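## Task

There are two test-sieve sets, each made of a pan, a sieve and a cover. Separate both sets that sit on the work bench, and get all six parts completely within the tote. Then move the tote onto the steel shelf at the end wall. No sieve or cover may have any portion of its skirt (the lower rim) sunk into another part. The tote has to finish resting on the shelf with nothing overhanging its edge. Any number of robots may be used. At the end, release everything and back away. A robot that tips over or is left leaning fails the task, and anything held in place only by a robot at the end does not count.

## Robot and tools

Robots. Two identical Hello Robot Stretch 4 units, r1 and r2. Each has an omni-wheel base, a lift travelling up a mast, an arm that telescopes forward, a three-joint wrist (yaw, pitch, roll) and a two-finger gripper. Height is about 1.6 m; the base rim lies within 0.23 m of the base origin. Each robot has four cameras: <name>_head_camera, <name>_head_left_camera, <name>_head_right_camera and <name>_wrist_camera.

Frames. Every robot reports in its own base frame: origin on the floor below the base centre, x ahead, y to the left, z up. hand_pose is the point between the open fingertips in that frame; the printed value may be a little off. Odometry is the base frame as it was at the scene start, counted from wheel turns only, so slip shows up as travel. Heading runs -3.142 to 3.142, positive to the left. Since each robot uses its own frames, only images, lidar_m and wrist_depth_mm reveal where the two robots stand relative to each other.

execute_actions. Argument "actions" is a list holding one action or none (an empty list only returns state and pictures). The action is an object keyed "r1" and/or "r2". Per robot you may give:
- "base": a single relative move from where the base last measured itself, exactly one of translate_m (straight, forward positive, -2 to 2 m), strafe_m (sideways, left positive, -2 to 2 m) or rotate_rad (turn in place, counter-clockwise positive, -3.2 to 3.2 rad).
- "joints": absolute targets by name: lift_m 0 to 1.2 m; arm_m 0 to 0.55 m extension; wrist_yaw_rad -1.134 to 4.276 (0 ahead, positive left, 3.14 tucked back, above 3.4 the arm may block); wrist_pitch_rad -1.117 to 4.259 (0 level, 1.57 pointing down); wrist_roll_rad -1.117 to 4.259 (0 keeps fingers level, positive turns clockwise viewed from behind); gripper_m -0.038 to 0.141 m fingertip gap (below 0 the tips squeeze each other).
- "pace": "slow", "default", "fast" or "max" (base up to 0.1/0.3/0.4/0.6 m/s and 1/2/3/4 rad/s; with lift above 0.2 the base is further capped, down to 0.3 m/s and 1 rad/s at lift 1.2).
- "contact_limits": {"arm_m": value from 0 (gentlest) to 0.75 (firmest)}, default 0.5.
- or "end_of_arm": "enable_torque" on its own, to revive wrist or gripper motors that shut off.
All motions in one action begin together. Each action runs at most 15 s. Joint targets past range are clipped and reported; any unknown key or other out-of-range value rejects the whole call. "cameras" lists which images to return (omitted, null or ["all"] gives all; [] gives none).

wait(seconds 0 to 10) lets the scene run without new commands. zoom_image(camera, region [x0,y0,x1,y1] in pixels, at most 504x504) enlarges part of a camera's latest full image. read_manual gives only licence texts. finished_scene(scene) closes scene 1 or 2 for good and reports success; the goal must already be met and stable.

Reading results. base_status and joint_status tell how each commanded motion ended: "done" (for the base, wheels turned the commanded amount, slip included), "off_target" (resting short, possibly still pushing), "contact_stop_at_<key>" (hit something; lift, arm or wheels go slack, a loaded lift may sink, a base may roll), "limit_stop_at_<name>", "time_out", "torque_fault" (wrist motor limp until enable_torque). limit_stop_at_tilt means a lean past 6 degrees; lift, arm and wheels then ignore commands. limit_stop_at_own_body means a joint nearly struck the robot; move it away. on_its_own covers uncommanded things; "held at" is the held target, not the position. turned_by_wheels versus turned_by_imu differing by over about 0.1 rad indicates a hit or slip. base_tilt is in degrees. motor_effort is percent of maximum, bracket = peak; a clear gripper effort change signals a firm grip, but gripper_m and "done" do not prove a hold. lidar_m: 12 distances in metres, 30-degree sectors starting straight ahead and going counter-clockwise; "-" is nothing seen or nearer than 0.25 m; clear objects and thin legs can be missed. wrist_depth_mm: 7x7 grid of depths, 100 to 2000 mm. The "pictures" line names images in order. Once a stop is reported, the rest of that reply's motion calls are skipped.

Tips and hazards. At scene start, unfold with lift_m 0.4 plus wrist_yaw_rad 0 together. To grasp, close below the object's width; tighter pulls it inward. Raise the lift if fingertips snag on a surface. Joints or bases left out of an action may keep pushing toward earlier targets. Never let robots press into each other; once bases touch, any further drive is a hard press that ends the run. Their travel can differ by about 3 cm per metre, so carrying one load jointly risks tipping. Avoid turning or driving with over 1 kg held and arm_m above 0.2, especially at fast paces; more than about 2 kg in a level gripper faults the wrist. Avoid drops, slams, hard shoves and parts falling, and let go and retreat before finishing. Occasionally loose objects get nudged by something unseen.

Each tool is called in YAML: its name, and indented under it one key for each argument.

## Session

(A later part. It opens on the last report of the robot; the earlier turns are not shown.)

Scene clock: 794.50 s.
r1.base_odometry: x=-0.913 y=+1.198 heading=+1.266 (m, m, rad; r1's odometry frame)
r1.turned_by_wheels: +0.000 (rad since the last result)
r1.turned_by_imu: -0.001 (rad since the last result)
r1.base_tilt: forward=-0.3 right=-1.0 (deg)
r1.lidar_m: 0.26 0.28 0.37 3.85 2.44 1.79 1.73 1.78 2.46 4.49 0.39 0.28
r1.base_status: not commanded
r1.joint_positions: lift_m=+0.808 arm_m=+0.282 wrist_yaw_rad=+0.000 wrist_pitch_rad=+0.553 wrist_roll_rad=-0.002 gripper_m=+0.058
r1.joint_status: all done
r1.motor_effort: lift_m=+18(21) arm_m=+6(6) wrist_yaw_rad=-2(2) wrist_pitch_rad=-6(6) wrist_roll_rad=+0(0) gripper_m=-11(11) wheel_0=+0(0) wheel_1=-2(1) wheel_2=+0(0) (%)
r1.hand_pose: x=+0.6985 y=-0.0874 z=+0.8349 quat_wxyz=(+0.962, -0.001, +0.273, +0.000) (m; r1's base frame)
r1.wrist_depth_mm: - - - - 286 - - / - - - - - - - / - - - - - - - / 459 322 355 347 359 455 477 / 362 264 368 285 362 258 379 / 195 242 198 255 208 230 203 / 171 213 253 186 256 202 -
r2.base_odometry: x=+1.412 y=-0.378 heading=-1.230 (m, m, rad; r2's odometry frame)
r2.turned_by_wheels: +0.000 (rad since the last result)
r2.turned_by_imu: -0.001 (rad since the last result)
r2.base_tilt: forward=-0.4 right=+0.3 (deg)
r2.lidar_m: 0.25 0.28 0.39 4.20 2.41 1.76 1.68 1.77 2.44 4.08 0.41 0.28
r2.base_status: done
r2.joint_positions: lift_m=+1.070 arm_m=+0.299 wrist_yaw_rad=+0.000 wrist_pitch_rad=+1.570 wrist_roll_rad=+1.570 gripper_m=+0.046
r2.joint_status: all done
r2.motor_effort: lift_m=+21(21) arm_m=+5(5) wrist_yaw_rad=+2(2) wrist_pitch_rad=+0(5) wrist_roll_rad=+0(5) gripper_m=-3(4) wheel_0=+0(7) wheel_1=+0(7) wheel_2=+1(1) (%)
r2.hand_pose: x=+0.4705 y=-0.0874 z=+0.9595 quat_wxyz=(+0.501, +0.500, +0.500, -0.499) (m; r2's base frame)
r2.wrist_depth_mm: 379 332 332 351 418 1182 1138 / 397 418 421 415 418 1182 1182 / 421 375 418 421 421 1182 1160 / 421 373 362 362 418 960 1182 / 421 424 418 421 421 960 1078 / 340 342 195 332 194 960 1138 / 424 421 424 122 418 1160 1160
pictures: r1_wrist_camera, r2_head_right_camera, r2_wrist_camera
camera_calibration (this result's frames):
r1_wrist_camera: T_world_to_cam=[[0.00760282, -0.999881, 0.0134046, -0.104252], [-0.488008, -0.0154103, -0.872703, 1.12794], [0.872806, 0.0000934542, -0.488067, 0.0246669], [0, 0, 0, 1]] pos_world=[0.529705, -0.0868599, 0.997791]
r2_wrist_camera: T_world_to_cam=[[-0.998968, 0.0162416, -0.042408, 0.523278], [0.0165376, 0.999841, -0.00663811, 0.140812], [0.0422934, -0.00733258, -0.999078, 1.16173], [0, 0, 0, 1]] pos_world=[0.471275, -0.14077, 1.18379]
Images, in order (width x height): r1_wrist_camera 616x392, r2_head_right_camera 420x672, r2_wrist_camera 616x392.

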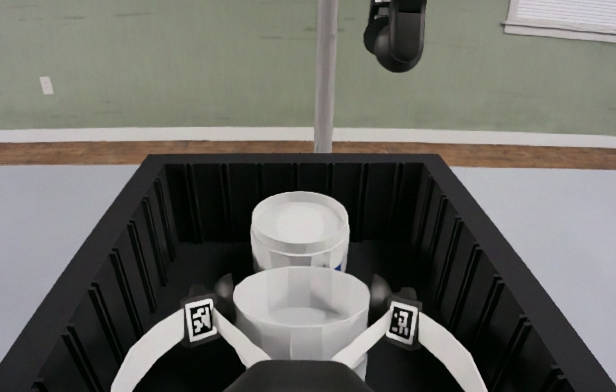

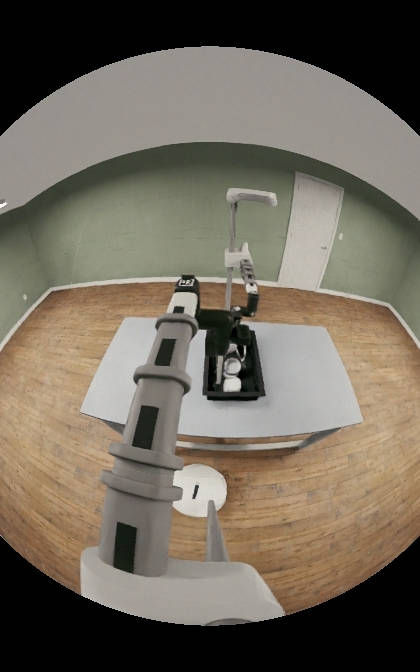

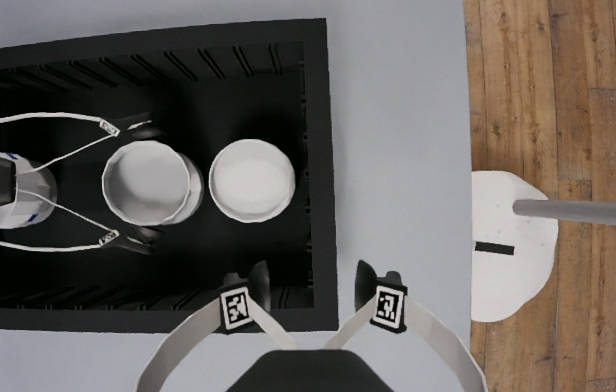

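execute_actions:
  actions:
    - {"r1": {"base": {"strafe_m": -0.003}, "joints": {"lift_m": 0.793, "arm_m": 0.286}, "pace": "slow"}, "r2": {"joints": {"arm_m": 0.291, "lift_m": 0.965}}}
  cameras: ["r1_wrist_camera", "r2_wrist_camera"]

Scene clock: 822.20 s.
r1.base_odometry: x=-0.910 y=+1.197 heading=+1.265 (m, m, rad; r1's odometry frame)
r1.turned_by_wheels: +0.000 (rad since the last result)
r1.turned_by_imu: -0.001 (rad since the last result)
r1.base_tilt: forward=-0.4 right=-1.0 (deg)
r1.lidar_m: 0.26 0.29 0.39 3.82 2.45 1.80 1.74 1.81 2.45 4.48 0.39 0.28
r1.base_status: done
r1.joint_positions: lift_m=+0.793 arm_m=+0.285 wrist_yaw_rad=+0.000 wrist_pitch_rad=+0.553 wrist_roll_rad=-0.002 gripper_m=+0.058
r1.joint_status: all done
r1.motor_effort: lift_m=+18(20) arm_m=+6(5) wrist_yaw_rad=+0(2) wrist_pitch_rad=-6(5) wrist_roll_rad=+0(1) gripper_m=-12(12) wheel_0=+1(4) wheel_1=-4(7) wheel_2=+0(2) (%)
r1.hand_pose: x=+0.7014 y=-0.0874 z=+0.8199 quat_wxyz=(+0.962, -0.001, +0.273, +0.000) (m; r1's base frame)
r1.wrist_depth_mm: - - - - 342 - - / - - - - - - - / - - 351 353 342 - - / 430 290 349 324 357 300 452 / 215 270 343 270 343 233 353 / 182 248 207 253 208 223 179 / 175 216 237 187 240 195 -
r2.base_odometry: x=+1.412 y=-0.378 heading=-1.230 (m, m, rad; r2's odometry frame)
r2.turned_by_wheels: +0.000 (rad since the last result)
r2.turned_by_imu: -0.001 (rad since the last result)
r2.base_tilt: forward=-0.4 right=+0.3 (deg)
r2.lidar_m: 0.25 0.27 0.38 4.20 2.39 1.75 1.68 1.78 2.47 4.09 0.40 0.27
r2.base_status: not commanded
r2.joint_positions: lift_m=+0.965 arm_m=+0.292 wrist_yaw_rad=+0.000 wrist_pitch_rad=+1.570 wrist_roll_rad=+1.570 gripper_m=+0.046
r2.joint_status: all done
r2.motor_effort: lift_m=+14(15) arm_m=-5(5) wrist_yaw_rad=+1(1) wrist_pitch_rad=+0(0) wrist_roll_rad=+1(0) gripper_m=-6(0) wheel_0=+0(0) wheel_1=+0(0) wheel_2=+1(1) (%)
r2.hand_pose: x=+0.4630 y=-0.0874 z=+0.8550 quat_wxyz=(+0.501, +0.500, +0.500, -0.499) (m; r2's base frame)
r2.wrist_depth_mm: 285 287 300 289 315 314 1060 / 317 314 314 312 314 315 1060 / 279 287 258 312 314 314 1078 / 281 283 258 315 315 315 854 / 268 315 315 315 315 315 854 / 317 315 194 228 194 315 1060 / 235 230 229 122 314 315 1078
pictures: r1_wrist_camera, r2_wrist_camera
camera_calibration (this result's frames):
r1_wrist_camera: T_world_to_cam=[[0.00760263, -0.999881, 0.0134046, -0.104074], [-0.487997, -0.0154102, -0.872709, 1.11632], [0.872812, 0.000093489, -0.488056, 0.0147619], [0, 0, 0, 1]] pos_world=[0.532668, -0.0868599, 0.982824]
r2_wrist_camera: T_world_to_cam=[[-0.998979, 0.0162327, -0.0421621, 0.511161], [0.016527, 0.999841, -0.00664215, 0.140251], [0.0420476, -0.00733218, -0.999089, 1.05786], [0, 0, 0, 1]] pos_world=[0.463841, -0.14077, 1.07938]
Images, in order (width x height): r1_wrist_camera 616x392, r2_wrist_camera 616x392.

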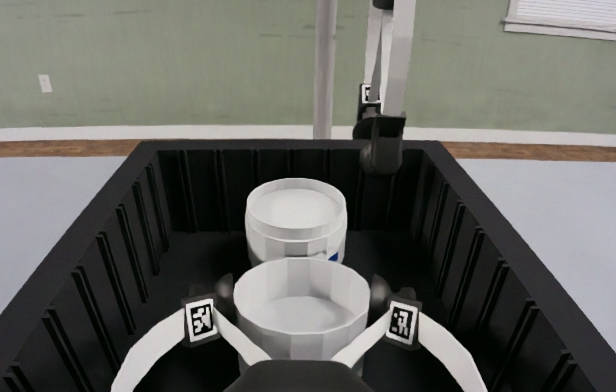

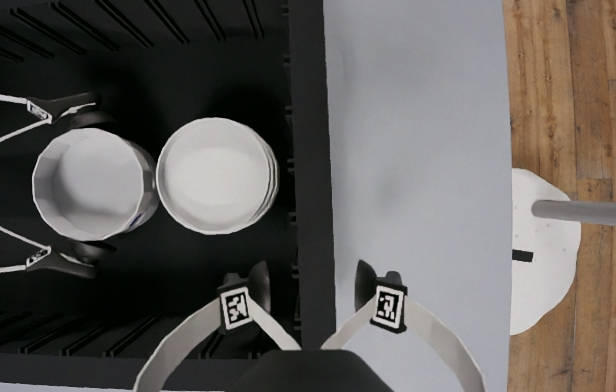

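execute_actions:
  actions:
    - {"r1": {"joints": {"lift_m": 0.789, "gripper_m": 0.092}, "pace": "slow"}, "r2": {"joints": {"lift_m": 0.941}}}
  cameras: ["r1_wrist_camera", "r2_wrist_camera"]

Scene clock: 827.73 s.
r1.base_odometry: x=-0.910 y=+1.197 heading=+1.265 (m, m, rad; r1's odometry frame)
r1.turned_by_wheels: +0.000 (rad since the last result)
r1.turned_by_imu: -0.001 (rad since the last result)
r1.base_tilt: forward=-0.3 right=-1.0 (deg)
r1.lidar_m: 0.25 0.28 0.39 3.84 2.50 1.81 1.74 1.82 2.47 4.48 0.38 0.28
r1.base_status: not commanded
r1.joint_positions: lift_m=+0.789 arm_m=+0.285 wrist_yaw_rad=+0.000 wrist_pitch_rad=+0.552 wrist_roll_rad=-0.002 gripper_m=+0.092
r1.joint_status: all done
r1.motor_effort: lift_m=+18(19) arm_m=+6(6) wrist_yaw_rad=-2(2) wrist_pitch_rad=-3(6) wrist_roll_rad=+1(0) gripper_m=-2(12) wheel_0=+1(1) wheel_1=-4(4) wheel_2=+0(0) (%)
r1.hand_pose: x=+0.7015 y=-0.0874 z=+0.8160 quat_wxyz=(+0.962, -0.001, +0.273, +0.000) (m; r1's base frame)
r1.wrist_depth_mm: - - - - 324 - - / - - - - - - - / - - 340 343 343 - - / 424 289 349 317 347 291 442 / 203 270 338 267 343 232 349 / 178 247 215 253 212 224 178 / 175 222 240 146 239 199 -
r2.base_odometry: x=+1.412 y=-0.378 heading=-1.230 (m, m, rad; r2's odometry frame)
r2.turned_by_wheels: +0.000 (rad since the last result)
r2.turned_by_imu: -0.001 (rad since the last result)
r2.base_tilt: forward=-0.4 right=+0.3 (deg)
r2.lidar_m: 0.26 0.29 0.40 4.18 2.38 1.75 1.69 1.76 2.45 4.09 0.39 0.30
r2.base_status: not commanded
r2.joint_positions: lift_m=+0.941 arm_m=+0.292 wrist_yaw_rad=+0.000 wrist_pitch_rad=+1.570 wrist_roll_rad=+1.570 gripper_m=+0.046
r2.joint_status: all done
r2.motor_effort: lift_m=+14(11) arm_m=-4(4) wrist_yaw_rad=+1(1) wrist_pitch_rad=+0(1) wrist_roll_rad=+1(0) gripper_m=-3(1) wheel_0=+0(0) wheel_1=+0(0) wheel_2=+1(1) (%)
r2.hand_pose: x=+0.4630 y=-0.0874 z=+0.8310 quat_wxyz=(+0.501, +0.500, +0.500, -0.499) (m; r2's base frame)
r2.wrist_depth_mm: 285 285 290 216 290 290 1042 / 239 291 290 291 290 290 1060 / 267 267 234 289 290 291 1025 / 267 266 233 204 291 291 831 / 266 290 290 203 291 290 831 / 279 291 195 204 194 291 842 / 232 219 222 122 291 291 1042
pictures: r1_wrist_camera, r2_wrist_camera
camera_calibration (this result's frames):
r1_wrist_camera: T_world_to_cam=[[0.00759582, -0.999881, 0.0134083, -0.104021], [-0.487559, -0.0154101, -0.872954, 1.11287], [0.873057, 0.0000934552, -0.487618, 0.0122715], [0, 0, 0, 1]] pos_world=[0.532666, -0.0868599, 0.978862]
r2_wrist_camera: T_world_to_cam=[[-0.998979, 0.0162329, -0.0421621, 0.510147], [0.0165272, 0.999841, -0.00664215, 0.140092], [0.0420476, -0.00733219, -0.999089, 1.03386], [0, 0, 0, 1]] pos_world=[0.46384, -0.14077, 1.05536]
Images, in order (width x height): r1_wrist_camera 616x392, r2_wrist_camera 616x392.

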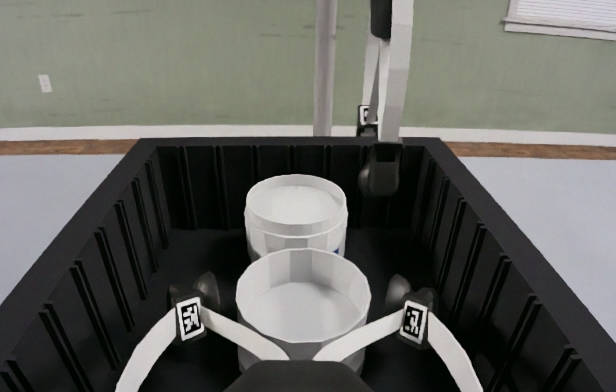

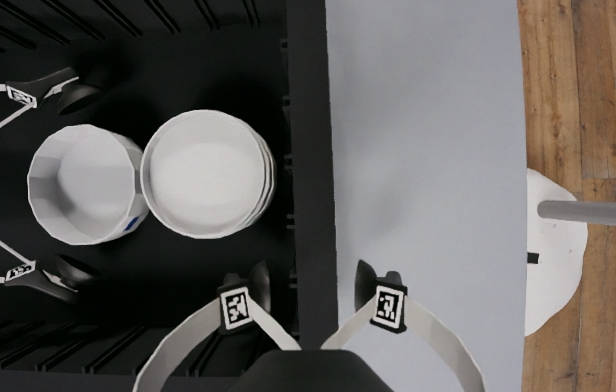

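execute_actions:
  actions:
    - {"r1": {"joints": {"lift_m": 0.9}, "pace": "fast"}}
  cameras: []

execute_actions:
  actions:
    - {"r1": {"base": {"strafe_m": -0.214}, "joints": {"lift_m": 0.945, "wrist_yaw_rad": 1.57, "wrist_pitch_rad": 0.85, "arm_m": 0.194, "gripper_m": 0.046}, "pace": "fast"}}
  cameras: ["r1_wrist_camera", "r1_head_left_camera", "r2_head_right_camera"]

Scene clock: 853.87 s.
r1.base_odometry: x=-0.910 y=+1.197 heading=+1.265 (m, m, rad; r1's odometry frame)
r1.turned_by_wheels: +0.000 (rad since the last result)
r1.turned_by_imu: -0.001 (rad since the last result)
r1.base_tilt: forward=-0.4 right=-1.0 (deg)
r1.lidar_m: 0.26 0.26 0.37 3.83 2.45 1.81 1.74 1.80 2.45 4.49 0.39 0.28
r1.base_status: not commanded
r1.joint_positions: lift_m=+0.900 arm_m=+0.285 wrist_yaw_rad=+0.000 wrist_pitch_rad=+0.552 wrist_roll_rad=-0.002 gripper_m=+0.092
r1.joint_status: all done
r1.motor_effort: lift_m=+23(24) arm_m=+6(6) wrist_yaw_rad=-2(2) wrist_pitch_rad=-4(5) wrist_roll_rad=-1(1) gripper_m=-1(2) wheel_0=+1(2) wheel_1=-4(4) wheel_2=+0(0) (%)
r1.hand_pose: x=+0.7016 y=-0.0874 z=+0.9267 quat_wxyz=(+0.962, -0.001, +0.273, +0.000) (m; r1's base frame)
r1.wrist_depth_mm: - - - - 277 - - / - - - - 293 - - / - - - - - - - / - - - - - - - / 504 508 394 399 379 525 525 / 418 336 220 357 212 433 430 / 366 273 362 146 357 357 379
r2.base_odometry: x=+1.412 y=-0.378 heading=-1.230 (m, m, rad; r2's odometry frame)
r2.turned_by_wheels: +0.000 (rad since the last result)
r2.turned_by_imu: -0.001 (rad since the last result)
r2.base_tilt: forward=-0.4 right=+0.4 (deg)
r2.lidar_m: 0.26 0.29 0.40 4.20 2.39 1.76 1.68 1.78 2.42 4.09 0.40 0.27
r2.base_status: not commanded
r2.joint_positions: lift_m=+0.941 arm_m=+0.292 wrist_yaw_rad=+0.000 wrist_pitch_rad=+1.570 wrist_roll_rad=+1.570 gripper_m=+0.046
r2.joint_status: not commanded
r2.motor_effort: lift_m=+14(14) arm_m=-4(4) wrist_yaw_rad=+0(2) wrist_pitch_rad=-2(1) wrist_roll_rad=+1(0) gripper_m=-3(6) wheel_0=+0(0) wheel_1=+0(0) wheel_2=+1(1) (%)
r2.hand_pose: x=+0.4630 y=-0.0874 z=+0.8310 quat_wxyz=(+0.501, +0.500, +0.500, -0.499) (m; r2's base frame)
r2.wrist_depth_mm: 285 285 291 216 290 290 1042 / 291 290 289 289 290 290 1025 / 266 267 232 290 290 291 1042 / 267 267 234 203 290 291 831 / 291 291 290 204 293 291 842 / 291 291 195 204 194 291 831 / 231 219 223 122 291 291 1060
pictures: none
No camera images: the call's "cameras" was empty. Leave "cameras" out to get every camera's image.

Scene clock: 855.67 s.
r1.base_odometry: x=-0.706 y=+1.132 heading=+1.266 (m, m, rad; r1's odometry frame)
r1.turned_by_wheels: +0.000 (rad since the last result)
r1.turned_by_imu: -0.001 (rad since the last result)
r1.base_tilt: forward=-0.4 right=-1.0 (deg)
r1.lidar_m: 0.26 0.29 0.38 4.07 2.47 1.81 1.73 1.80 2.45 4.27 0.38 0.28
r1.base_status: done
r1.joint_positions: lift_m=+0.945 arm_m=+0.195 wrist_yaw_rad=+1.570 wrist_pitch_rad=+0.851 wrist_roll_rad=-0.002 gripper_m=+0.046
r1.joint_status: all done
r1.motor_effort: lift_m=+22(28) arm_m=-5(4) wrist_yaw_rad=+1(5) wrist_pitch_rad=-1(2) wrist_roll_rad=+0(1) gripper_m=-4(5) wheel_0=+0(9) wheel_1=+2(11) wheel_2=+0(4) (%)
r1.hand_pose: x=+0.4535 y=+0.1900 z=+0.9061 quat_wxyz=(+0.644, -0.292, +0.292, +0.644) (m; r1's base frame)
r1.wrist_depth_mm: - - - - - - - / - - 654 647 654 661 676 / 1708 1661 544 549 554 554 559 / 1464 1430 473 477 477 477 480 / 1281 1255 418 421 312 314 314 / 1138 377 209 306 213 353 353 / 1060 330 327 150 327 332 336
r2.base_odometry: x=+1.412 y=-0.378 heading=-1.230 (m, m, rad; r2's odometry frame)
r2.turned_by_wheels: +0.000 (rad since the last result)
r2.turned_by_imu: +0.000 (rad since the last result)
r2.base_tilt: forward=-0.4 right=+0.3 (deg)
r2.lidar_m: 0.25 0.29 0.39 4.20 2.39 1.75 1.68 1.77 2.42 4.06 0.39 0.28
r2.base_status: not commanded
r2.joint_positions: lift_m=+0.941 arm_m=+0.292 wrist_yaw_rad=+0.000 wrist_pitch_rad=+1.570 wrist_roll_rad=+1.570 gripper_m=+0.046
r2.joint_status: not commanded
r2.motor_effort: lift_m=+14(14) arm_m=-5(4) wrist_yaw_rad=+1(2) wrist_pitch_rad=+0(0) wrist_roll_rad=+0(1) gripper_m=-2(4) wheel_0=+0(1) wheel_1=+0(0) wheel_2=+1(1) (%)
r2.hand_pose: x=+0.4630 y=-0.0874 z=+0.8310 quat_wxyz=(+0.501, +0.500, +0.500, -0.499) (m; r2's base frame)
r2.wrist_depth_mm: 286 286 287 216 291 290 1025 / 293 291 290 289 291 290 1042 / 268 267 234 289 291 290 1042 / 266 267 234 204 293 290 842 / 293 291 290 204 293 291 842 / 293 293 193 204 195 293 842 / 233 219 222 122 291 291 1042
pictures: r1_head_left_camera, r1_wrist_camera, r2_head_right_camera
camera_calibration (this result's frames):
r1_wrist_camera: T_world_to_cam=[[0.999895, 0.00987539, 0.0106145, -0.465305], [0.0144728, -0.723, -0.690697, 0.816494], [0.000853345, 0.690778, -0.723066, 0.750349], [0, 0, 0, 1]] pos_world=[0.452799, 0.076595, 1.11144]
Images, in order (width x height): r1_head_left_camera 420x672, r1_wrist_camera 616x392, r2_head_right_camera 420x672.

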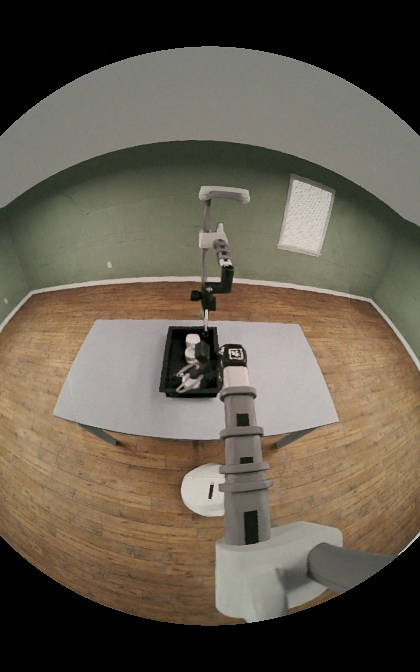

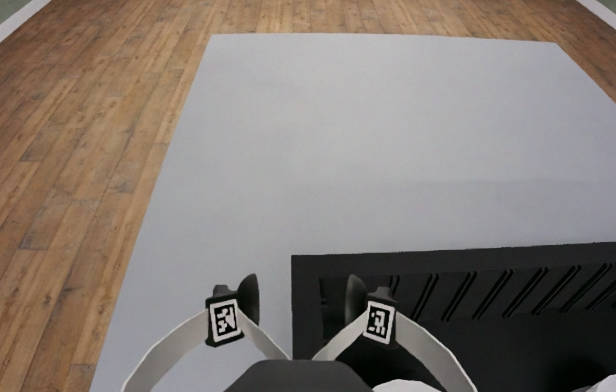

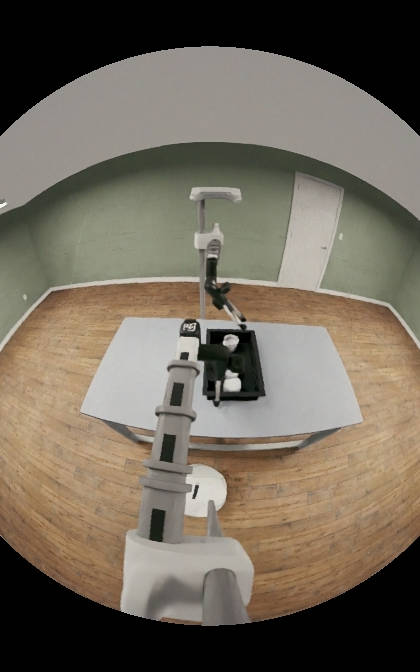

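execute_actions:
  actions:
    - {"r1": {"joints": {"lift_m": 0.863, "arm_m": 0.2}}}
  cameras: ["r1_wrist_camera", "r2_head_right_camera"]

Scene clock: 868.77 s.
r1.base_odometry: x=-0.706 y=+1.132 heading=+1.266 (m, m, rad; r1's odometry frame)
r1.turned_by_wheels: +0.000 (rad since the last result)
r1.turned_by_imu: -0.001 (rad since the last result)
r1.base_tilt: forward=-0.4 right=-1.0 (deg)
r1.lidar_m: 0.26 0.27 0.38 4.06 2.46 1.81 1.72 1.80 2.43 4.25 0.39 0.29
r1.base_status: not commanded
r1.joint_positions: lift_m=+0.863 arm_m=+0.199 wrist_yaw_rad=+1.570 wrist_pitch_rad=+0.851 wrist_roll_rad=-0.002 gripper_m=+0.046
r1.joint_status: all done
r1.motor_effort: lift_m=+18(19) arm_m=+6(7) wrist_yaw_rad=-1(0) wrist_pitch_rad=+0(2) wrist_roll_rad=-1(0) gripper_m=-4(3) wheel_0=+0(0) wheel_1=+2(2) wheel_2=+0(0) (%)
r1.hand_pose: x=+0.4575 y=+0.1902 z=+0.8246 quat_wxyz=(+0.644, -0.292, +0.291, +0.644) (m; r1's base frame)
r1.wrist_depth_mm: - - 609 609 609 627 627 / 1863 1863 500 504 504 512 517 / 1576 445 421 421 424 430 430 / 1366 366 364 246 248 252 254 / 1205 319 319 227 276 281 287 / 1008 283 208 202 213 285 283 / 257 253 252 151 205 197 259
r2.base_odometry: x=+1.412 y=-0.378 heading=-1.230 (m, m, rad; r2's odometry frame)
r2.turned_by_wheels: +0.000 (rad since the last result)
r2.turned_by_imu: -0.001 (rad since the last result)
r2.base_tilt: forward=-0.4 right=+0.3 (deg)
r2.lidar_m: 0.27 0.28 0.40 4.19 2.39 1.76 1.68 1.77 2.41 4.09 0.38 0.30
r2.base_status: not commanded
r2.joint_positions: lift_m=+0.941 arm_m=+0.292 wrist_yaw_rad=+0.000 wrist_pitch_rad=+1.570 wrist_roll_rad=+1.570 gripper_m=+0.046
r2.joint_status: not commanded
r2.motor_effort: lift_m=+14(14) arm_m=-4(4) wrist_yaw_rad=+1(2) wrist_pitch_rad=+0(1) wrist_roll_rad=+0(0) gripper_m=-2(1) wheel_0=+1(0) wheel_1=+0(0) wheel_2=+1(0) (%)
r2.hand_pose: x=+0.4630 y=-0.0874 z=+0.8310 quat_wxyz=(+0.501, +0.500, +0.500, -0.499) (m; r2's base frame)
r2.wrist_depth_mm: 286 285 290 216 290 290 1042 / 291 290 289 289 290 290 1025 / 267 267 232 290 291 290 1042 / 267 267 234 204 291 291 842 / 291 290 291 204 291 289 854 / 293 291 194 204 195 291 842 / 231 219 223 122 290 291 1060
pictures: r1_wrist_camera, r2_head_right_camera
camera_calibration (this result's frames):
r1_wrist_camera: T_world_to_cam=[[0.99989, 0.0103906, 0.0106209, -0.468543], [0.0148501, -0.722589, -0.691118, 0.760341], [0.000493438, 0.691199, -0.722664, 0.691025], [0, 0, 0, 1]] pos_world=[0.456859, 0.0766471, 1.02984]
Images, in order (width x height): r1_wrist_camera 616x392, r2_head_right_camera 420x672.

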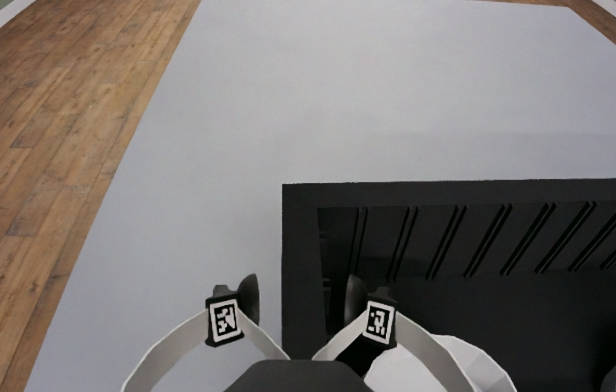

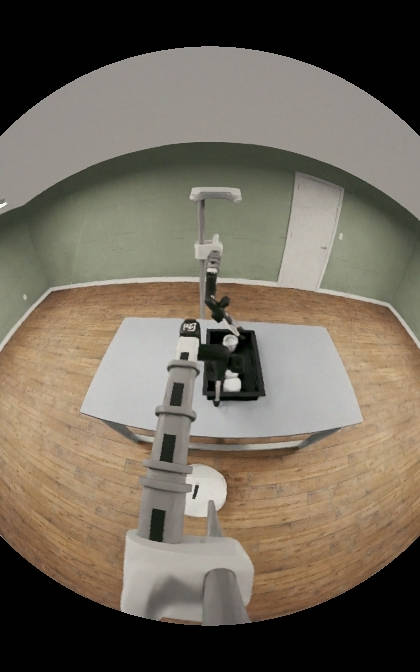

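execute_actions:
  actions:
    - {"r1": {"joints": {"gripper_m": -0.012, "arm_m": 0.205}}, "r2": {"joints": {"gripper_m": -0.012, "arm_m": 0.296}}}
  cameras: ["r1_wrist_camera", "r2_wrist_camera"]

execute_actions:
  actions:
    - {"r1": {"joints": {"lift_m": 0.903}, "pace": "slow"}, "r2": {"joints": {"lift_m": 0.981}, "pace": "slow"}}
  cameras: ["r1_wrist_camera", "r2_wrist_camera", "r1_head_left_camera"]

Scene clock: 902.77 s.
r1.base_odometry: x=-0.706 y=+1.132 heading=+1.266 (m, m, rad; r1's odometry frame)
r1.turned_by_wheels: +0.000 (rad since the last result)
r1.turned_by_imu: -0.001 (rad since the last result)
r1.base_tilt: forward=-0.3 right=-1.0 (deg)
r1.lidar_m: 0.26 0.26 0.39 4.07 2.47 1.82 1.72 1.80 2.45 4.26 0.39 0.28
r1.base_status: not commanded
r1.joint_positions: lift_m=+0.863 arm_m=+0.204 wrist_yaw_rad=+1.568 wrist_pitch_rad=+0.855 wrist_roll_rad=-0.002 gripper_m=-0.012
r1.joint_status: all done
r1.motor_effort: lift_m=+20(20) arm_m=+5(7) wrist_yaw_rad=+3(4) wrist_pitch_rad=-13(13) wrist_roll_rad=+1(2) gripper_m=-17(18) wheel_0=+0(0) wheel_1=+2(2) wheel_2=+0(0) (%)
r1.hand_pose: x=+0.4630 y=+0.1891 z=+0.8236 quat_wxyz=(+0.644, -0.294, +0.293, +0.643) (m; r1's base frame)
r1.wrist_depth_mm: - - 597 597 603 615 621 / 1863 1808 492 492 496 500 512 / 1576 427 415 415 418 421 424 / 1336 359 357 239 244 247 248 / 1205 315 317 229 270 277 285 / 286 281 276 191 279 279 278 / 255 247 250 172 187 243 253
r2.base_odometry: x=+1.412 y=-0.378 heading=-1.230 (m, m, rad; r2's odometry frame)
r2.turned_by_wheels: +0.000 (rad since the last result)
r2.turned_by_imu: -0.001 (rad since the last result)
r2.base_tilt: forward=-0.4 right=+0.4 (deg)
r2.lidar_m: 0.25 0.28 0.39 4.22 2.39 1.76 1.68 1.75 2.45 4.08 0.42 0.29
r2.base_status: not commanded
r2.joint_positions: lift_m=+0.941 arm_m=+0.295 wrist_yaw_rad=+0.001 wrist_pitch_rad=+1.566 wrist_roll_rad=+1.570 gripper_m=-0.012
r2.joint_status: all done
r2.motor_effort: lift_m=+15(16) arm_m=+4(5) wrist_yaw_rad=-3(3) wrist_pitch_rad=+9(11) wrist_roll_rad=+1(1) gripper_m=-13(12) wheel_0=+0(0) wheel_1=+1(1) wheel_2=+1(1) (%)
r2.hand_pose: x=+0.4677 y=-0.0874 z=+0.8309 quat_wxyz=(+0.502, +0.501, +0.499, -0.498) (m; r2's base frame)
r2.wrist_depth_mm: 278 281 285 282 289 287 1042 / 287 286 285 197 291 289 1060 / 262 262 227 197 291 289 1078 / 262 262 227 232 290 290 831 / 287 286 283 282 290 291 831 / 286 285 185 196 185 289 842 / 237 208 223 122 290 290 1025
pictures: r1_wrist_camera, r2_wrist_camera
camera_calibration (this result's frames):
r1_wrist_camera: T_world_to_cam=[[0.999903, 0.00881919, 0.0108202, -0.473881], [0.0138444, -0.725699, -0.687873, 0.75711], [0.00178573, 0.687956, -0.72575, 0.693626], [0, 0, 0, 1]] pos_world=[0.462114, 0.0764285, 1.02932]
r2_wrist_camera: T_world_to_cam=[[-0.99884, 0.0148581, -0.0457967, 0.517687], [0.0151752, 0.999863, -0.00658227, 0.140595], [0.0456926, -0.00726961, -0.998929, 1.0317], [0, 0, 0, 1]] pos_world=[0.467811, -0.140768, 1.05523]
Images, in order (width x height): r1_wrist_camera 616x392, r2_wrist_camera 616x392.

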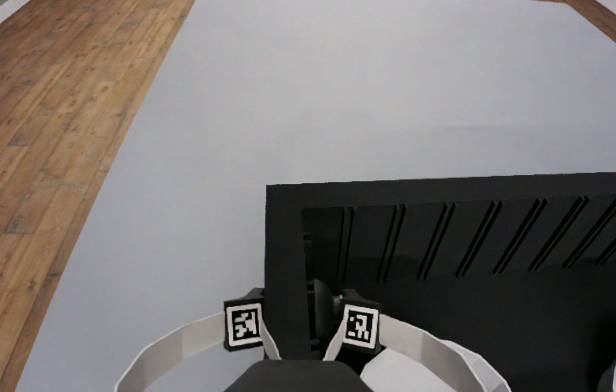

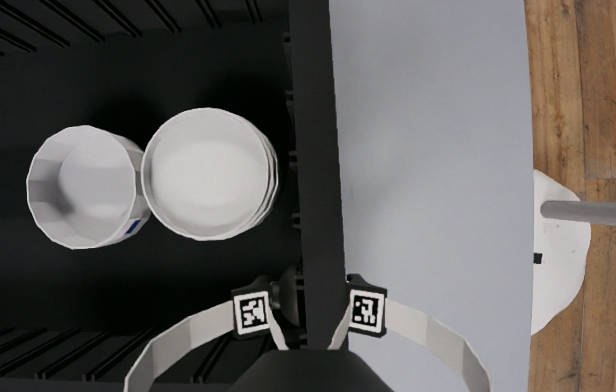

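Scene clock: 903.93 s.
r1.base_odometry: x=-0.706 y=+1.132 heading=+1.266 (m, m, rad; r1's odometry frame)
r1.turned_by_wheels: +0.000 (rad since the last result)
r1.turned_by_imu: +0.000 (rad since the last result)
r1.base_tilt: forward=-0.4 right=-1.0 (deg)
r1.lidar_m: 0.25 0.28 0.40 4.08 2.47 1.79 1.72 1.80 2.43 4.27 0.38 0.28
r1.base_status: not commanded
r1.joint_positions: lift_m=+0.903 arm_m=+0.204 wrist_yaw_rad=+1.568 wrist_pitch_rad=+0.855 wrist_roll_rad=-0.002 gripper_m=-0.011
r1.joint_status: all done
r1.motor_effort: lift_m=+25(29) arm_m=+5(5) wrist_yaw_rad=+5(4) wrist_pitch_rad=-12(13) wrist_roll_rad=+1(1) gripper_m=-16(17) wheel_0=+0(0) wheel_1=+2(2) wheel_2=+0(0) (%)
r1.hand_pose: x=+0.4630 y=+0.1890 z=+0.8631 quat_wxyz=(+0.644, -0.294, +0.293, +0.643) (m; r1's base frame)
r1.wrist_depth_mm: - - 699 683 691 715 723 / - 1921 564 569 564 580 580 / 1661 1576 477 477 480 480 488 / 1397 424 413 239 243 247 247 / 1255 359 364 230 271 277 286 / 1098 324 317 192 279 278 277 / 991 285 286 172 187 243 253
r2.base_odometry: x=+1.412 y=-0.378 heading=-1.230 (m, m, rad; r2's odometry frame)
r2.turned_by_wheels: +0.000 (rad since the last result)
r2.turned_by_imu: +0.000 (rad since the last result)
r2.base_tilt: forward=-0.4 right=+0.4 (deg)
r2.lidar_m: 0.27 0.27 0.41 4.20 2.40 1.77 1.66 1.75 2.44 4.08 0.42 0.28
r2.base_status: not commanded
r2.joint_positions: lift_m=+0.981 arm_m=+0.295 wrist_yaw_rad=+0.001 wrist_pitch_rad=+1.566 wrist_roll_rad=+1.570 gripper_m=-0.012
r2.joint_status: all done
r2.motor_effort: lift_m=+23(22) arm_m=+4(4) wrist_yaw_rad=-3(3) wrist_pitch_rad=+11(11) wrist_roll_rad=+1(1) gripper_m=-12(14) wheel_0=+0(0) wheel_1=+1(0) wheel_2=+1(1) (%)
r2.hand_pose: x=+0.4677 y=-0.0874 z=+0.8702 quat_wxyz=(+0.502, +0.501, +0.499, -0.498) (m; r2's base frame)
r2.wrist_depth_mm: 278 281 285 281 330 327 1078 / 287 287 283 196 329 327 1098 / 263 262 228 196 329 329 1060 / 263 262 228 231 329 329 854 / 287 285 285 283 332 329 854 / 286 283 185 196 184 330 1078 / 238 208 223 122 330 329 1078
pictures: r1_head_left_camera, r1_wrist_camera, r2_wrist_camera
camera_calibration (this result's frames):
r1_wrist_camera: T_world_to_cam=[[0.999903, 0.00881943, 0.0108197, -0.474313], [0.0138441, -0.725725, -0.687846, 0.78428], [0.00178575, 0.687929, -0.725776, 0.722352], [0, 0, 0, 1]] pos_world=[0.462119, 0.076428, 1.06886]
r2_wrist_camera: T_world_to_cam=[[-0.998836, 0.0148318, -0.0458951, 0.519602], [0.0151495, 0.999864, -0.00658065, 0.140865], [0.0457912, -0.00726827, -0.998925, 1.07096], [0, 0, 0, 1]] pos_world=[0.467823, -0.140768, 1.09458]
Images, in order (width x height): r1_head_left_camera 420x672, r1_wrist_camera 616x392, r2_wrist_camera 616x392.

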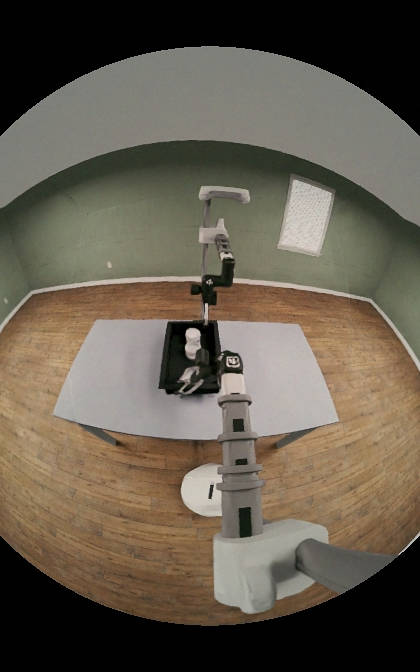

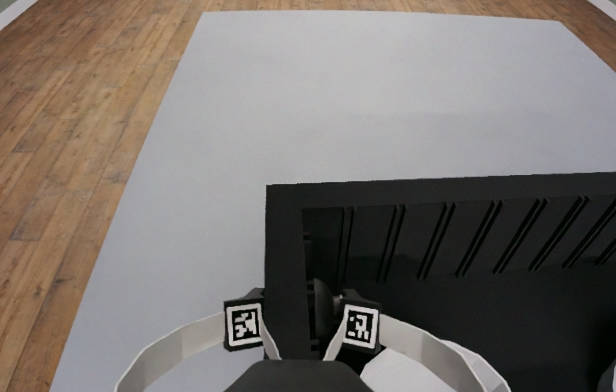

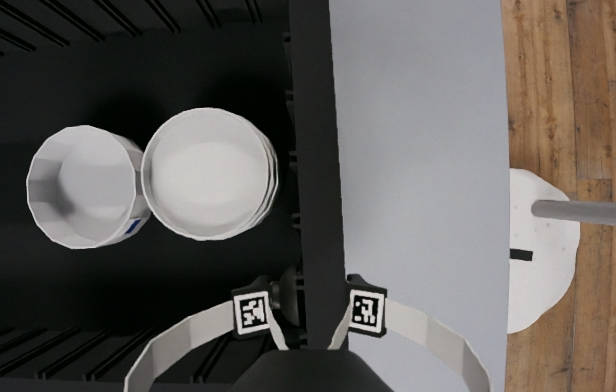

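execute_actions:
  actions:
    - {"r1": {"base": {"strafe_m": 2.0}}, "r2": {"base": {"strafe_m": -2.0}, "joints": {"arm_m": 0.299}}}
  cameras: ["r1_wrist_camera", "r2_wrist_camera", "r1_head_left_camera"]

Scene clock: 920.90 s.
r1.base_odometry: x=-2.613 y=+1.733 heading=+1.266 (m, m, rad; r1's odometry frame)
r1.turned_by_wheels: +0.001 (rad since the last result)
r1.turned_by_imu: +0.008 (rad since the last result)
r1.base_tilt: forward=-0.4 right=-1.0 (deg)
r1.lidar_m: 0.45 0.48 2.13 2.06 2.48 1.82 1.72 1.79 2.47 1.16 1.19 3.15
r1.base_status: done
r1.joint_positions: lift_m=+0.903 arm_m=+0.204 wrist_yaw_rad=+1.573 wrist_pitch_rad=+0.854 wrist_roll_rad=-0.003 gripper_m=-0.011
r1.joint_status: not commanded
r1.motor_effort: lift_m=+25(26) arm_m=+5(5) wrist_yaw_rad=-10(9) wrist_pitch_rad=-11(13) wrist_roll_rad=+2(3) gripper_m=-17(16) wheel_0=+3(9) wheel_1=+4(10) wheel_2=+0(6) (%)
r1.hand_pose: x=+0.4620 y=+0.1896 z=+0.8633 quat_wxyz=(+0.642, -0.294, +0.292, +0.645) (m; r1's base frame)
r1.wrist_depth_mm: - - - - - - - / - - 1983 1921 - - - / 1661 1618 1576 1618 1618 1708 1661 / 1397 1397 1430 239 240 242 246 / 1229 1255 1281 229 265 268 272 / 1098 1118 193 196 278 278 277 / 1008 976 991 172 179 249 254
r2.base_odometry: x=-0.473 y=-1.046 heading=-1.230 (m, m, rad; r2's odometry frame)
r2.turned_by_wheels: +0.000 (rad since the last result)
r2.turned_by_imu: -0.001 (rad since the last result)
r2.base_tilt: forward=-0.5 right=+0.3 (deg)
r2.lidar_m: 0.54 3.16 1.13 1.11 2.40 1.76 1.67 1.77 2.45 2.07 2.14 0.48
r2.base_status: done
r2.joint_positions: lift_m=+0.981 arm_m=+0.298 wrist_yaw_rad=-0.001 wrist_pitch_rad=+1.574 wrist_roll_rad=+1.570 gripper_m=-0.012
r2.joint_status: all done
r2.motor_effort: lift_m=+23(24) arm_m=+4(8) wrist_yaw_rad=+4(3) wrist_pitch_rad=-13(12) wrist_roll_rad=+1(0) gripper_m=-16(16) wheel_0=+1(7) wheel_1=+2(8) wheel_2=-1(3) (%)
r2.hand_pose: x=+0.4681 y=-0.0874 z=+0.8703 quat_wxyz=(+0.499, +0.499, +0.501, -0.501) (m; r2's base frame)
r2.wrist_depth_mm: 283 283 283 216 1078 1078 1098 / 285 283 283 282 1098 1098 1078 / 259 259 225 196 1078 1098 1118 / 257 258 225 196 1098 878 878 / 285 282 283 232 1098 866 866 / 282 283 185 195 186 878 1118 / 232 207 220 130 1078 1078 1098
pictures: r1_head_left_camera, r1_wrist_camera, r2_wrist_camera
camera_calibration (this result's frames):
r1_wrist_camera: T_world_to_cam=[[0.99984, 0.0140389, 0.0110523, -0.474543], [0.0177912, -0.72516, -0.68835, 0.783357], [-0.001649, 0.688437, -0.725294, 0.723165], [0, 0, 0, 1]] pos_world=[0.461723, 0.0768679, 1.06898]
r2_wrist_camera: T_world_to_cam=[[-0.999134, 0.0171714, -0.0378977, 0.513363], [0.0174379, 0.999825, -0.00671237, 0.1399], [0.0377758, -0.00736741, -0.999259, 1.07502], [0, 0, 0, 1]] pos_world=[0.469869, -0.140771, 1.09462]
Images, in order (width x height): r1_head_left_camera 420x672, r1_wrist_camera 616x392, r2_wrist_camera 616x392.

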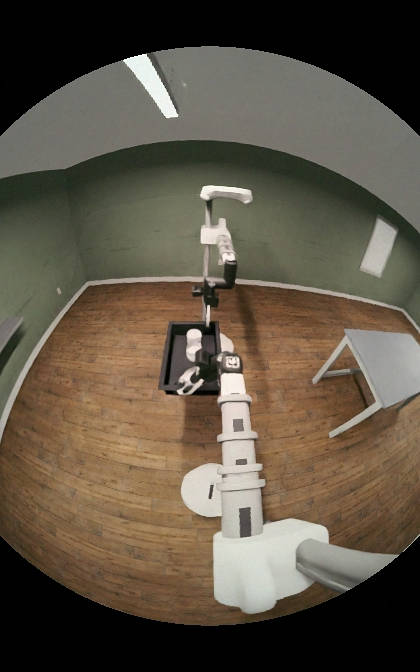

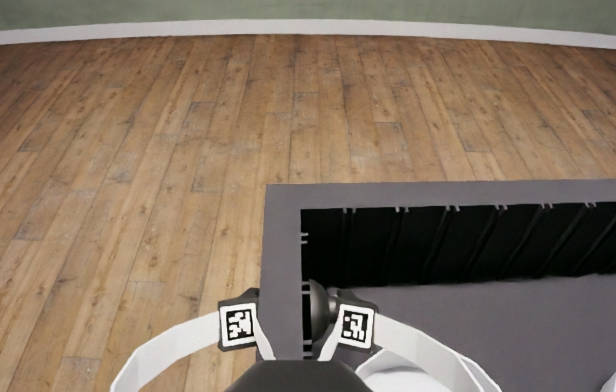

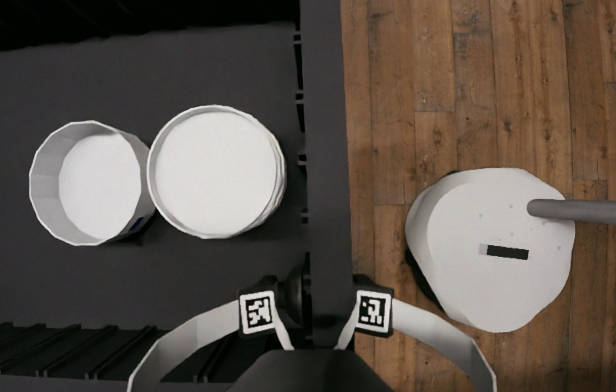

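execute_actions:
  actions:
    - {"r1": {"base": {"strafe_m": 1.65}}, "r2": {"base": {"strafe_m": -1.65}, "joints": {"arm_m": 0.292}}}
  cameras: ["r1_wrist_camera", "r2_wrist_camera", "r1_head_left_camera", "r2_head_right_camera"]

Scene clock: 935.20 s.
r1.base_odometry: x=-4.188 y=+2.227 heading=+1.266 (m, m, rad; r1's odometry frame)
r1.turned_by_wheels: +0.000 (rad since the last result)
r1.turned_by_imu: +0.003 (rad since the last result)
r1.base_tilt: forward=-0.4 right=-1.0 (deg)
r1.lidar_m: 0.45 0.50 0.43 0.76 0.87 1.21 1.74 1.81 2.46 2.79 2.92 3.14
r1.base_status: done
r1.joint_positions: lift_m=+0.903 arm_m=+0.204 wrist_yaw_rad=+1.571 wrist_pitch_rad=+0.855 wrist_roll_rad=-0.003 gripper_m=-0.011
r1.joint_status: not commanded
r1.motor_effort: lift_m=+25(24) arm_m=+5(5) wrist_yaw_rad=-4(11) wrist_pitch_rad=-13(13) wrist_roll_rad=+2(1) gripper_m=-16(16) wheel_0=+1(9) wheel_1=+1(12) wheel_2=+0(5) (%)
r1.hand_pose: x=+0.4625 y=+0.1892 z=+0.8632 quat_wxyz=(+0.643, -0.294, +0.292, +0.644) (m; r1's base frame)
r1.wrist_depth_mm: 741 732 683 683 691 699 707 / 831 615 564 564 569 574 580 / 946 473 473 477 477 484 484 / 1098 436 436 239 239 244 245 / 1205 1205 1229 229 266 270 273 / 1098 1118 1098 196 281 279 278 / 1008 976 976 173 179 250 253
r2.base_odometry: x=-2.028 y=-1.598 heading=-1.230 (m, m, rad; r2's odometry frame)
r2.turned_by_wheels: +0.000 (rad since the last result)
r2.turned_by_imu: -0.001 (rad since the last result)
r2.base_tilt: forward=-0.5 right=+0.3 (deg)
r2.lidar_m: 0.54 3.13 2.86 2.77 2.42 1.76 1.68 1.23 0.87 0.80 0.44 0.45
r2.base_status: done
r2.joint_positions: lift_m=+0.981 arm_m=+0.293 wrist_yaw_rad=-0.001 wrist_pitch_rad=+1.570 wrist_roll_rad=+1.570 gripper_m=-0.012
r2.joint_status: all done
r2.motor_effort: lift_m=+23(23) arm_m=-4(5) wrist_yaw_rad=+3(4) wrist_pitch_rad=+1(12) wrist_roll_rad=+1(1) gripper_m=-14(12) wheel_0=-1(8) wheel_1=+0(10) wheel_2=+0(1) (%)
r2.hand_pose: x=+0.4638 y=-0.0874 z=+0.8703 quat_wxyz=(+0.500, +0.500, +0.500, -0.500) (m; r2's base frame)
r2.wrist_depth_mm: 285 286 285 217 1078 1118 1098 / 286 285 283 222 1078 1098 1098 / 260 262 227 216 1098 1078 1078 / 259 259 227 196 1098 878 878 / 285 285 283 196 1060 866 854 / 283 283 187 195 185 878 1098 / 231 206 220 128 1098 1118 1098
pictures: r1_head_left_camera, r1_wrist_camera, r2_head_right_camera, r2_wrist_camera
camera_calibration (this result's frames):
r1_wrist_camera: T_world_to_cam=[[0.999873, 0.0114913, 0.0110431, -0.474545], [0.015937, -0.72574, -0.687784, 0.783446], [0.00011087, 0.687873, -0.725831, 0.723091], [0, 0, 0, 1]] pos_world=[0.461919, 0.0766368, 1.06892]
r2_wrist_camera: T_world_to_cam=[[-0.998977, 0.0166618, -0.0420483, 0.512554], [0.0169557, 0.999834, -0.00664406, 0.140141], [0.0419307, -0.00735023, -0.999093, 1.07312], [0, 0, 0, 1]] pos_world=[0.464656, -0.140771, 1.09463]
Images, in order (width x height): r1_head_left_camera 420x672, r1_wrist_camera 616x392, r2_head_right_camera 420x672, r2_wrist_camera 616x392.

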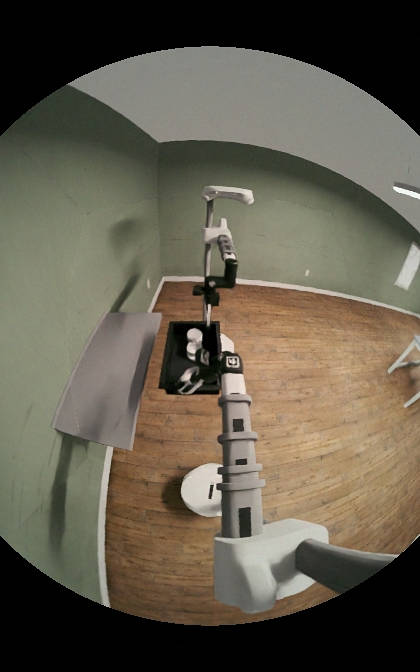

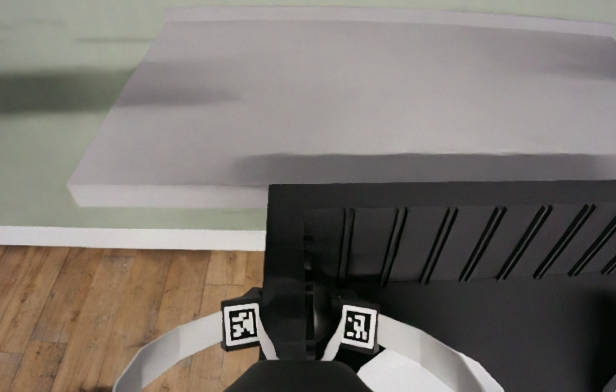

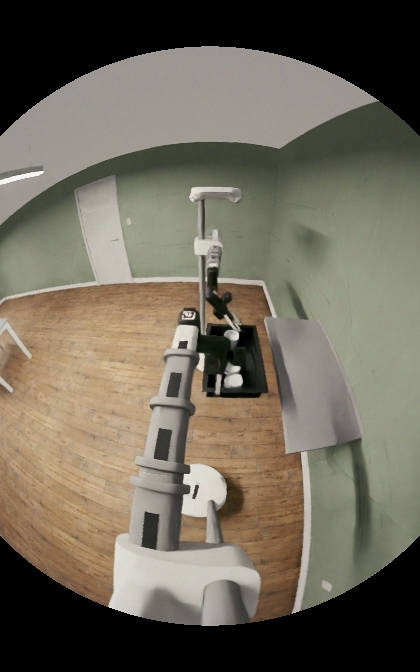

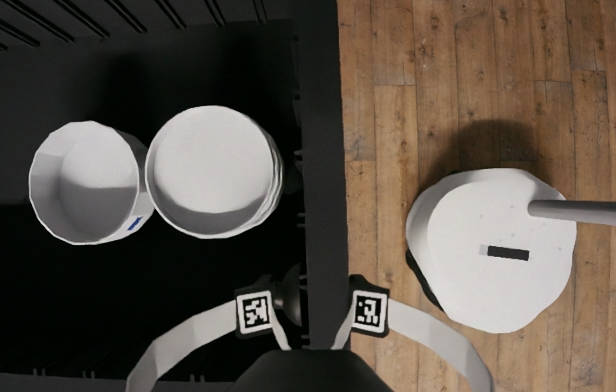

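execute_actions:
  actions:
    - {"r1": {"base": {"strafe_m": 0.485}}, "r2": {"base": {"strafe_m": -0.485}}}
  cameras: ["r1_wrist_camera", "r2_wrist_camera", "r1_head_left_camera", "r2_head_right_camera"]

Scene clock: 947.97 s.
r1.base_odometry: x=-4.650 y=+2.373 heading=+1.267 (m, m, rad; r1's odometry frame)
r1.turned_by_wheels: +0.000 (rad since the last result)
r1.turned_by_imu: +0.000 (rad since the last result)
r1.base_tilt: forward=-0.4 right=-1.0 (deg)
r1.lidar_m: 0.25 0.25 0.27 0.32 0.37 0.50 1.41 1.80 2.49 3.29 3.42 0.27
r1.base_status: done
r1.joint_positions: lift_m=+0.903 arm_m=+0.204 wrist_yaw_rad=+1.570 wrist_pitch_rad=+0.856 wrist_roll_rad=-0.003 gripper_m=-0.011
r1.joint_status: not commanded
r1.motor_effort: lift_m=+24(25) arm_m=+5(5) wrist_yaw_rad=+0(4) wrist_pitch_rad=-14(14) wrist_roll_rad=+3(2) gripper_m=-17(16) wheel_0=+1(9) wheel_1=+2(11) wheel_2=+0(3) (%)
r1.hand_pose: x=+0.4626 y=+0.1891 z=+0.8631 quat_wxyz=(+0.643, -0.294, +0.293, +0.644) (m; r1's base frame)
r1.wrist_depth_mm: 268 267 270 270 271 268 268 / 297 300 300 301 300 297 297 / 340 342 342 342 343 340 338 / 382 384 384 239 240 242 245 / 362 362 364 229 266 270 273 / 320 324 319 196 279 278 277 / 293 282 286 172 178 250 252
r2.base_odometry: x=-2.486 y=-1.760 heading=-1.230 (m, m, rad; r2's odometry frame)
r2.turned_by_wheels: +0.000 (rad since the last result)
r2.turned_by_imu: -0.001 (rad since the last result)
r2.base_tilt: forward=-0.4 right=+0.4 (deg)
r2.lidar_m: 0.25 0.26 3.37 3.24 2.43 1.75 1.45 0.54 0.38 0.34 0.27 0.25
r2.base_status: done
r2.joint_positions: lift_m=+0.981 arm_m=+0.293 wrist_yaw_rad=+0.000 wrist_pitch_rad=+1.569 wrist_roll_rad=+1.570 gripper_m=-0.012
r2.joint_status: not commanded
r2.motor_effort: lift_m=+23(23) arm_m=-4(4) wrist_yaw_rad=+2(3) wrist_pitch_rad=+2(2) wrist_roll_rad=+1(1) gripper_m=-15(16) wheel_0=-2(8) wheel_1=+2(7) wheel_2=+1(1) (%)
r2.hand_pose: x=+0.4640 y=-0.0874 z=+0.8703 quat_wxyz=(+0.501, +0.500, +0.500, -0.499) (m; r2's base frame)
r2.wrist_depth_mm: 285 286 283 217 330 327 329 / 286 286 286 222 330 327 329 / 260 259 228 216 330 329 329 / 260 260 227 197 332 329 329 / 285 285 283 196 330 327 329 / 285 286 187 196 185 329 329 / 232 204 220 127 330 330 330
pictures: r1_head_left_camera, r1_wrist_camera, r2_head_right_camera, r2_wrist_camera
camera_calibration (this result's frames):
r1_wrist_camera: T_world_to_cam=[[0.999878, 0.0110173, 0.0110404, -0.474545], [0.015591, -0.725911, -0.687612, 0.783395], [0.000438756, 0.6877, -0.725995, 0.723151], [0, 0, 0, 1]] pos_world=[0.461956, 0.0765925, 1.06891]
r2_wrist_camera: T_world_to_cam=[[-0.998952, 0.0164362, -0.0427084, 0.513302], [0.0167343, 0.999838, -0.00663319, 0.140232], [0.0425925, -0.00734094, -0.999066, 1.07279], [0, 0, 0, 1]] pos_world=[0.464725, -0.14077, 1.09464]
Images, in order (width x height): r1_head_left_camera 420x672, r1_wrist_camera 616x392, r2_head_right_camera 420x672, r2_wrist_camera 616x392.

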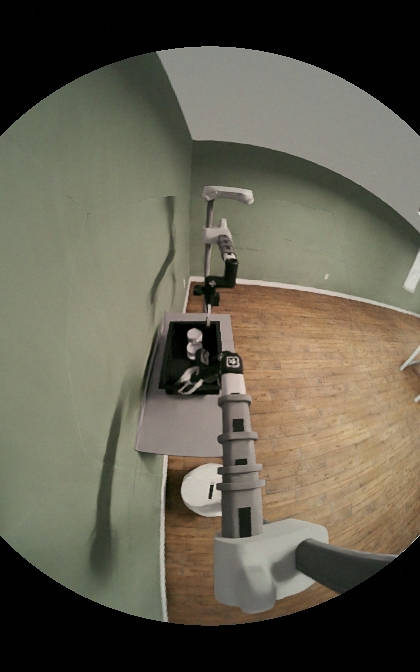

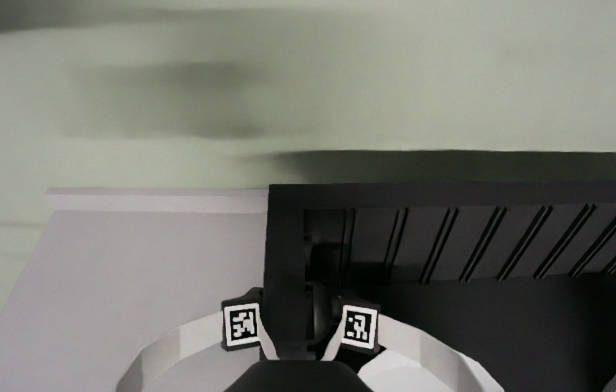

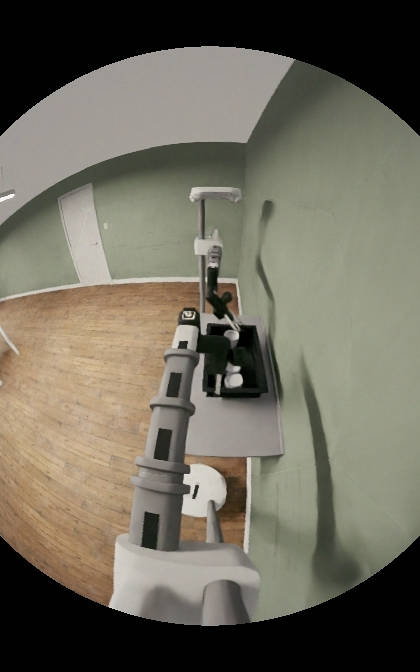

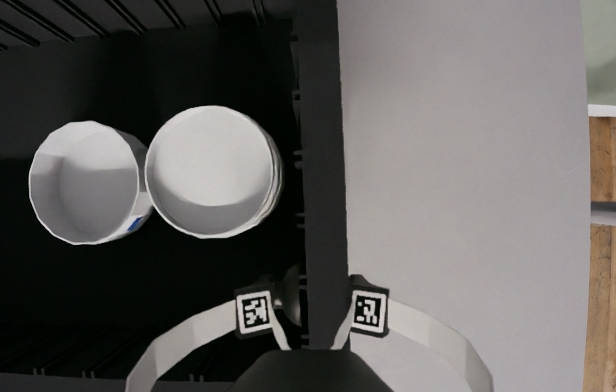

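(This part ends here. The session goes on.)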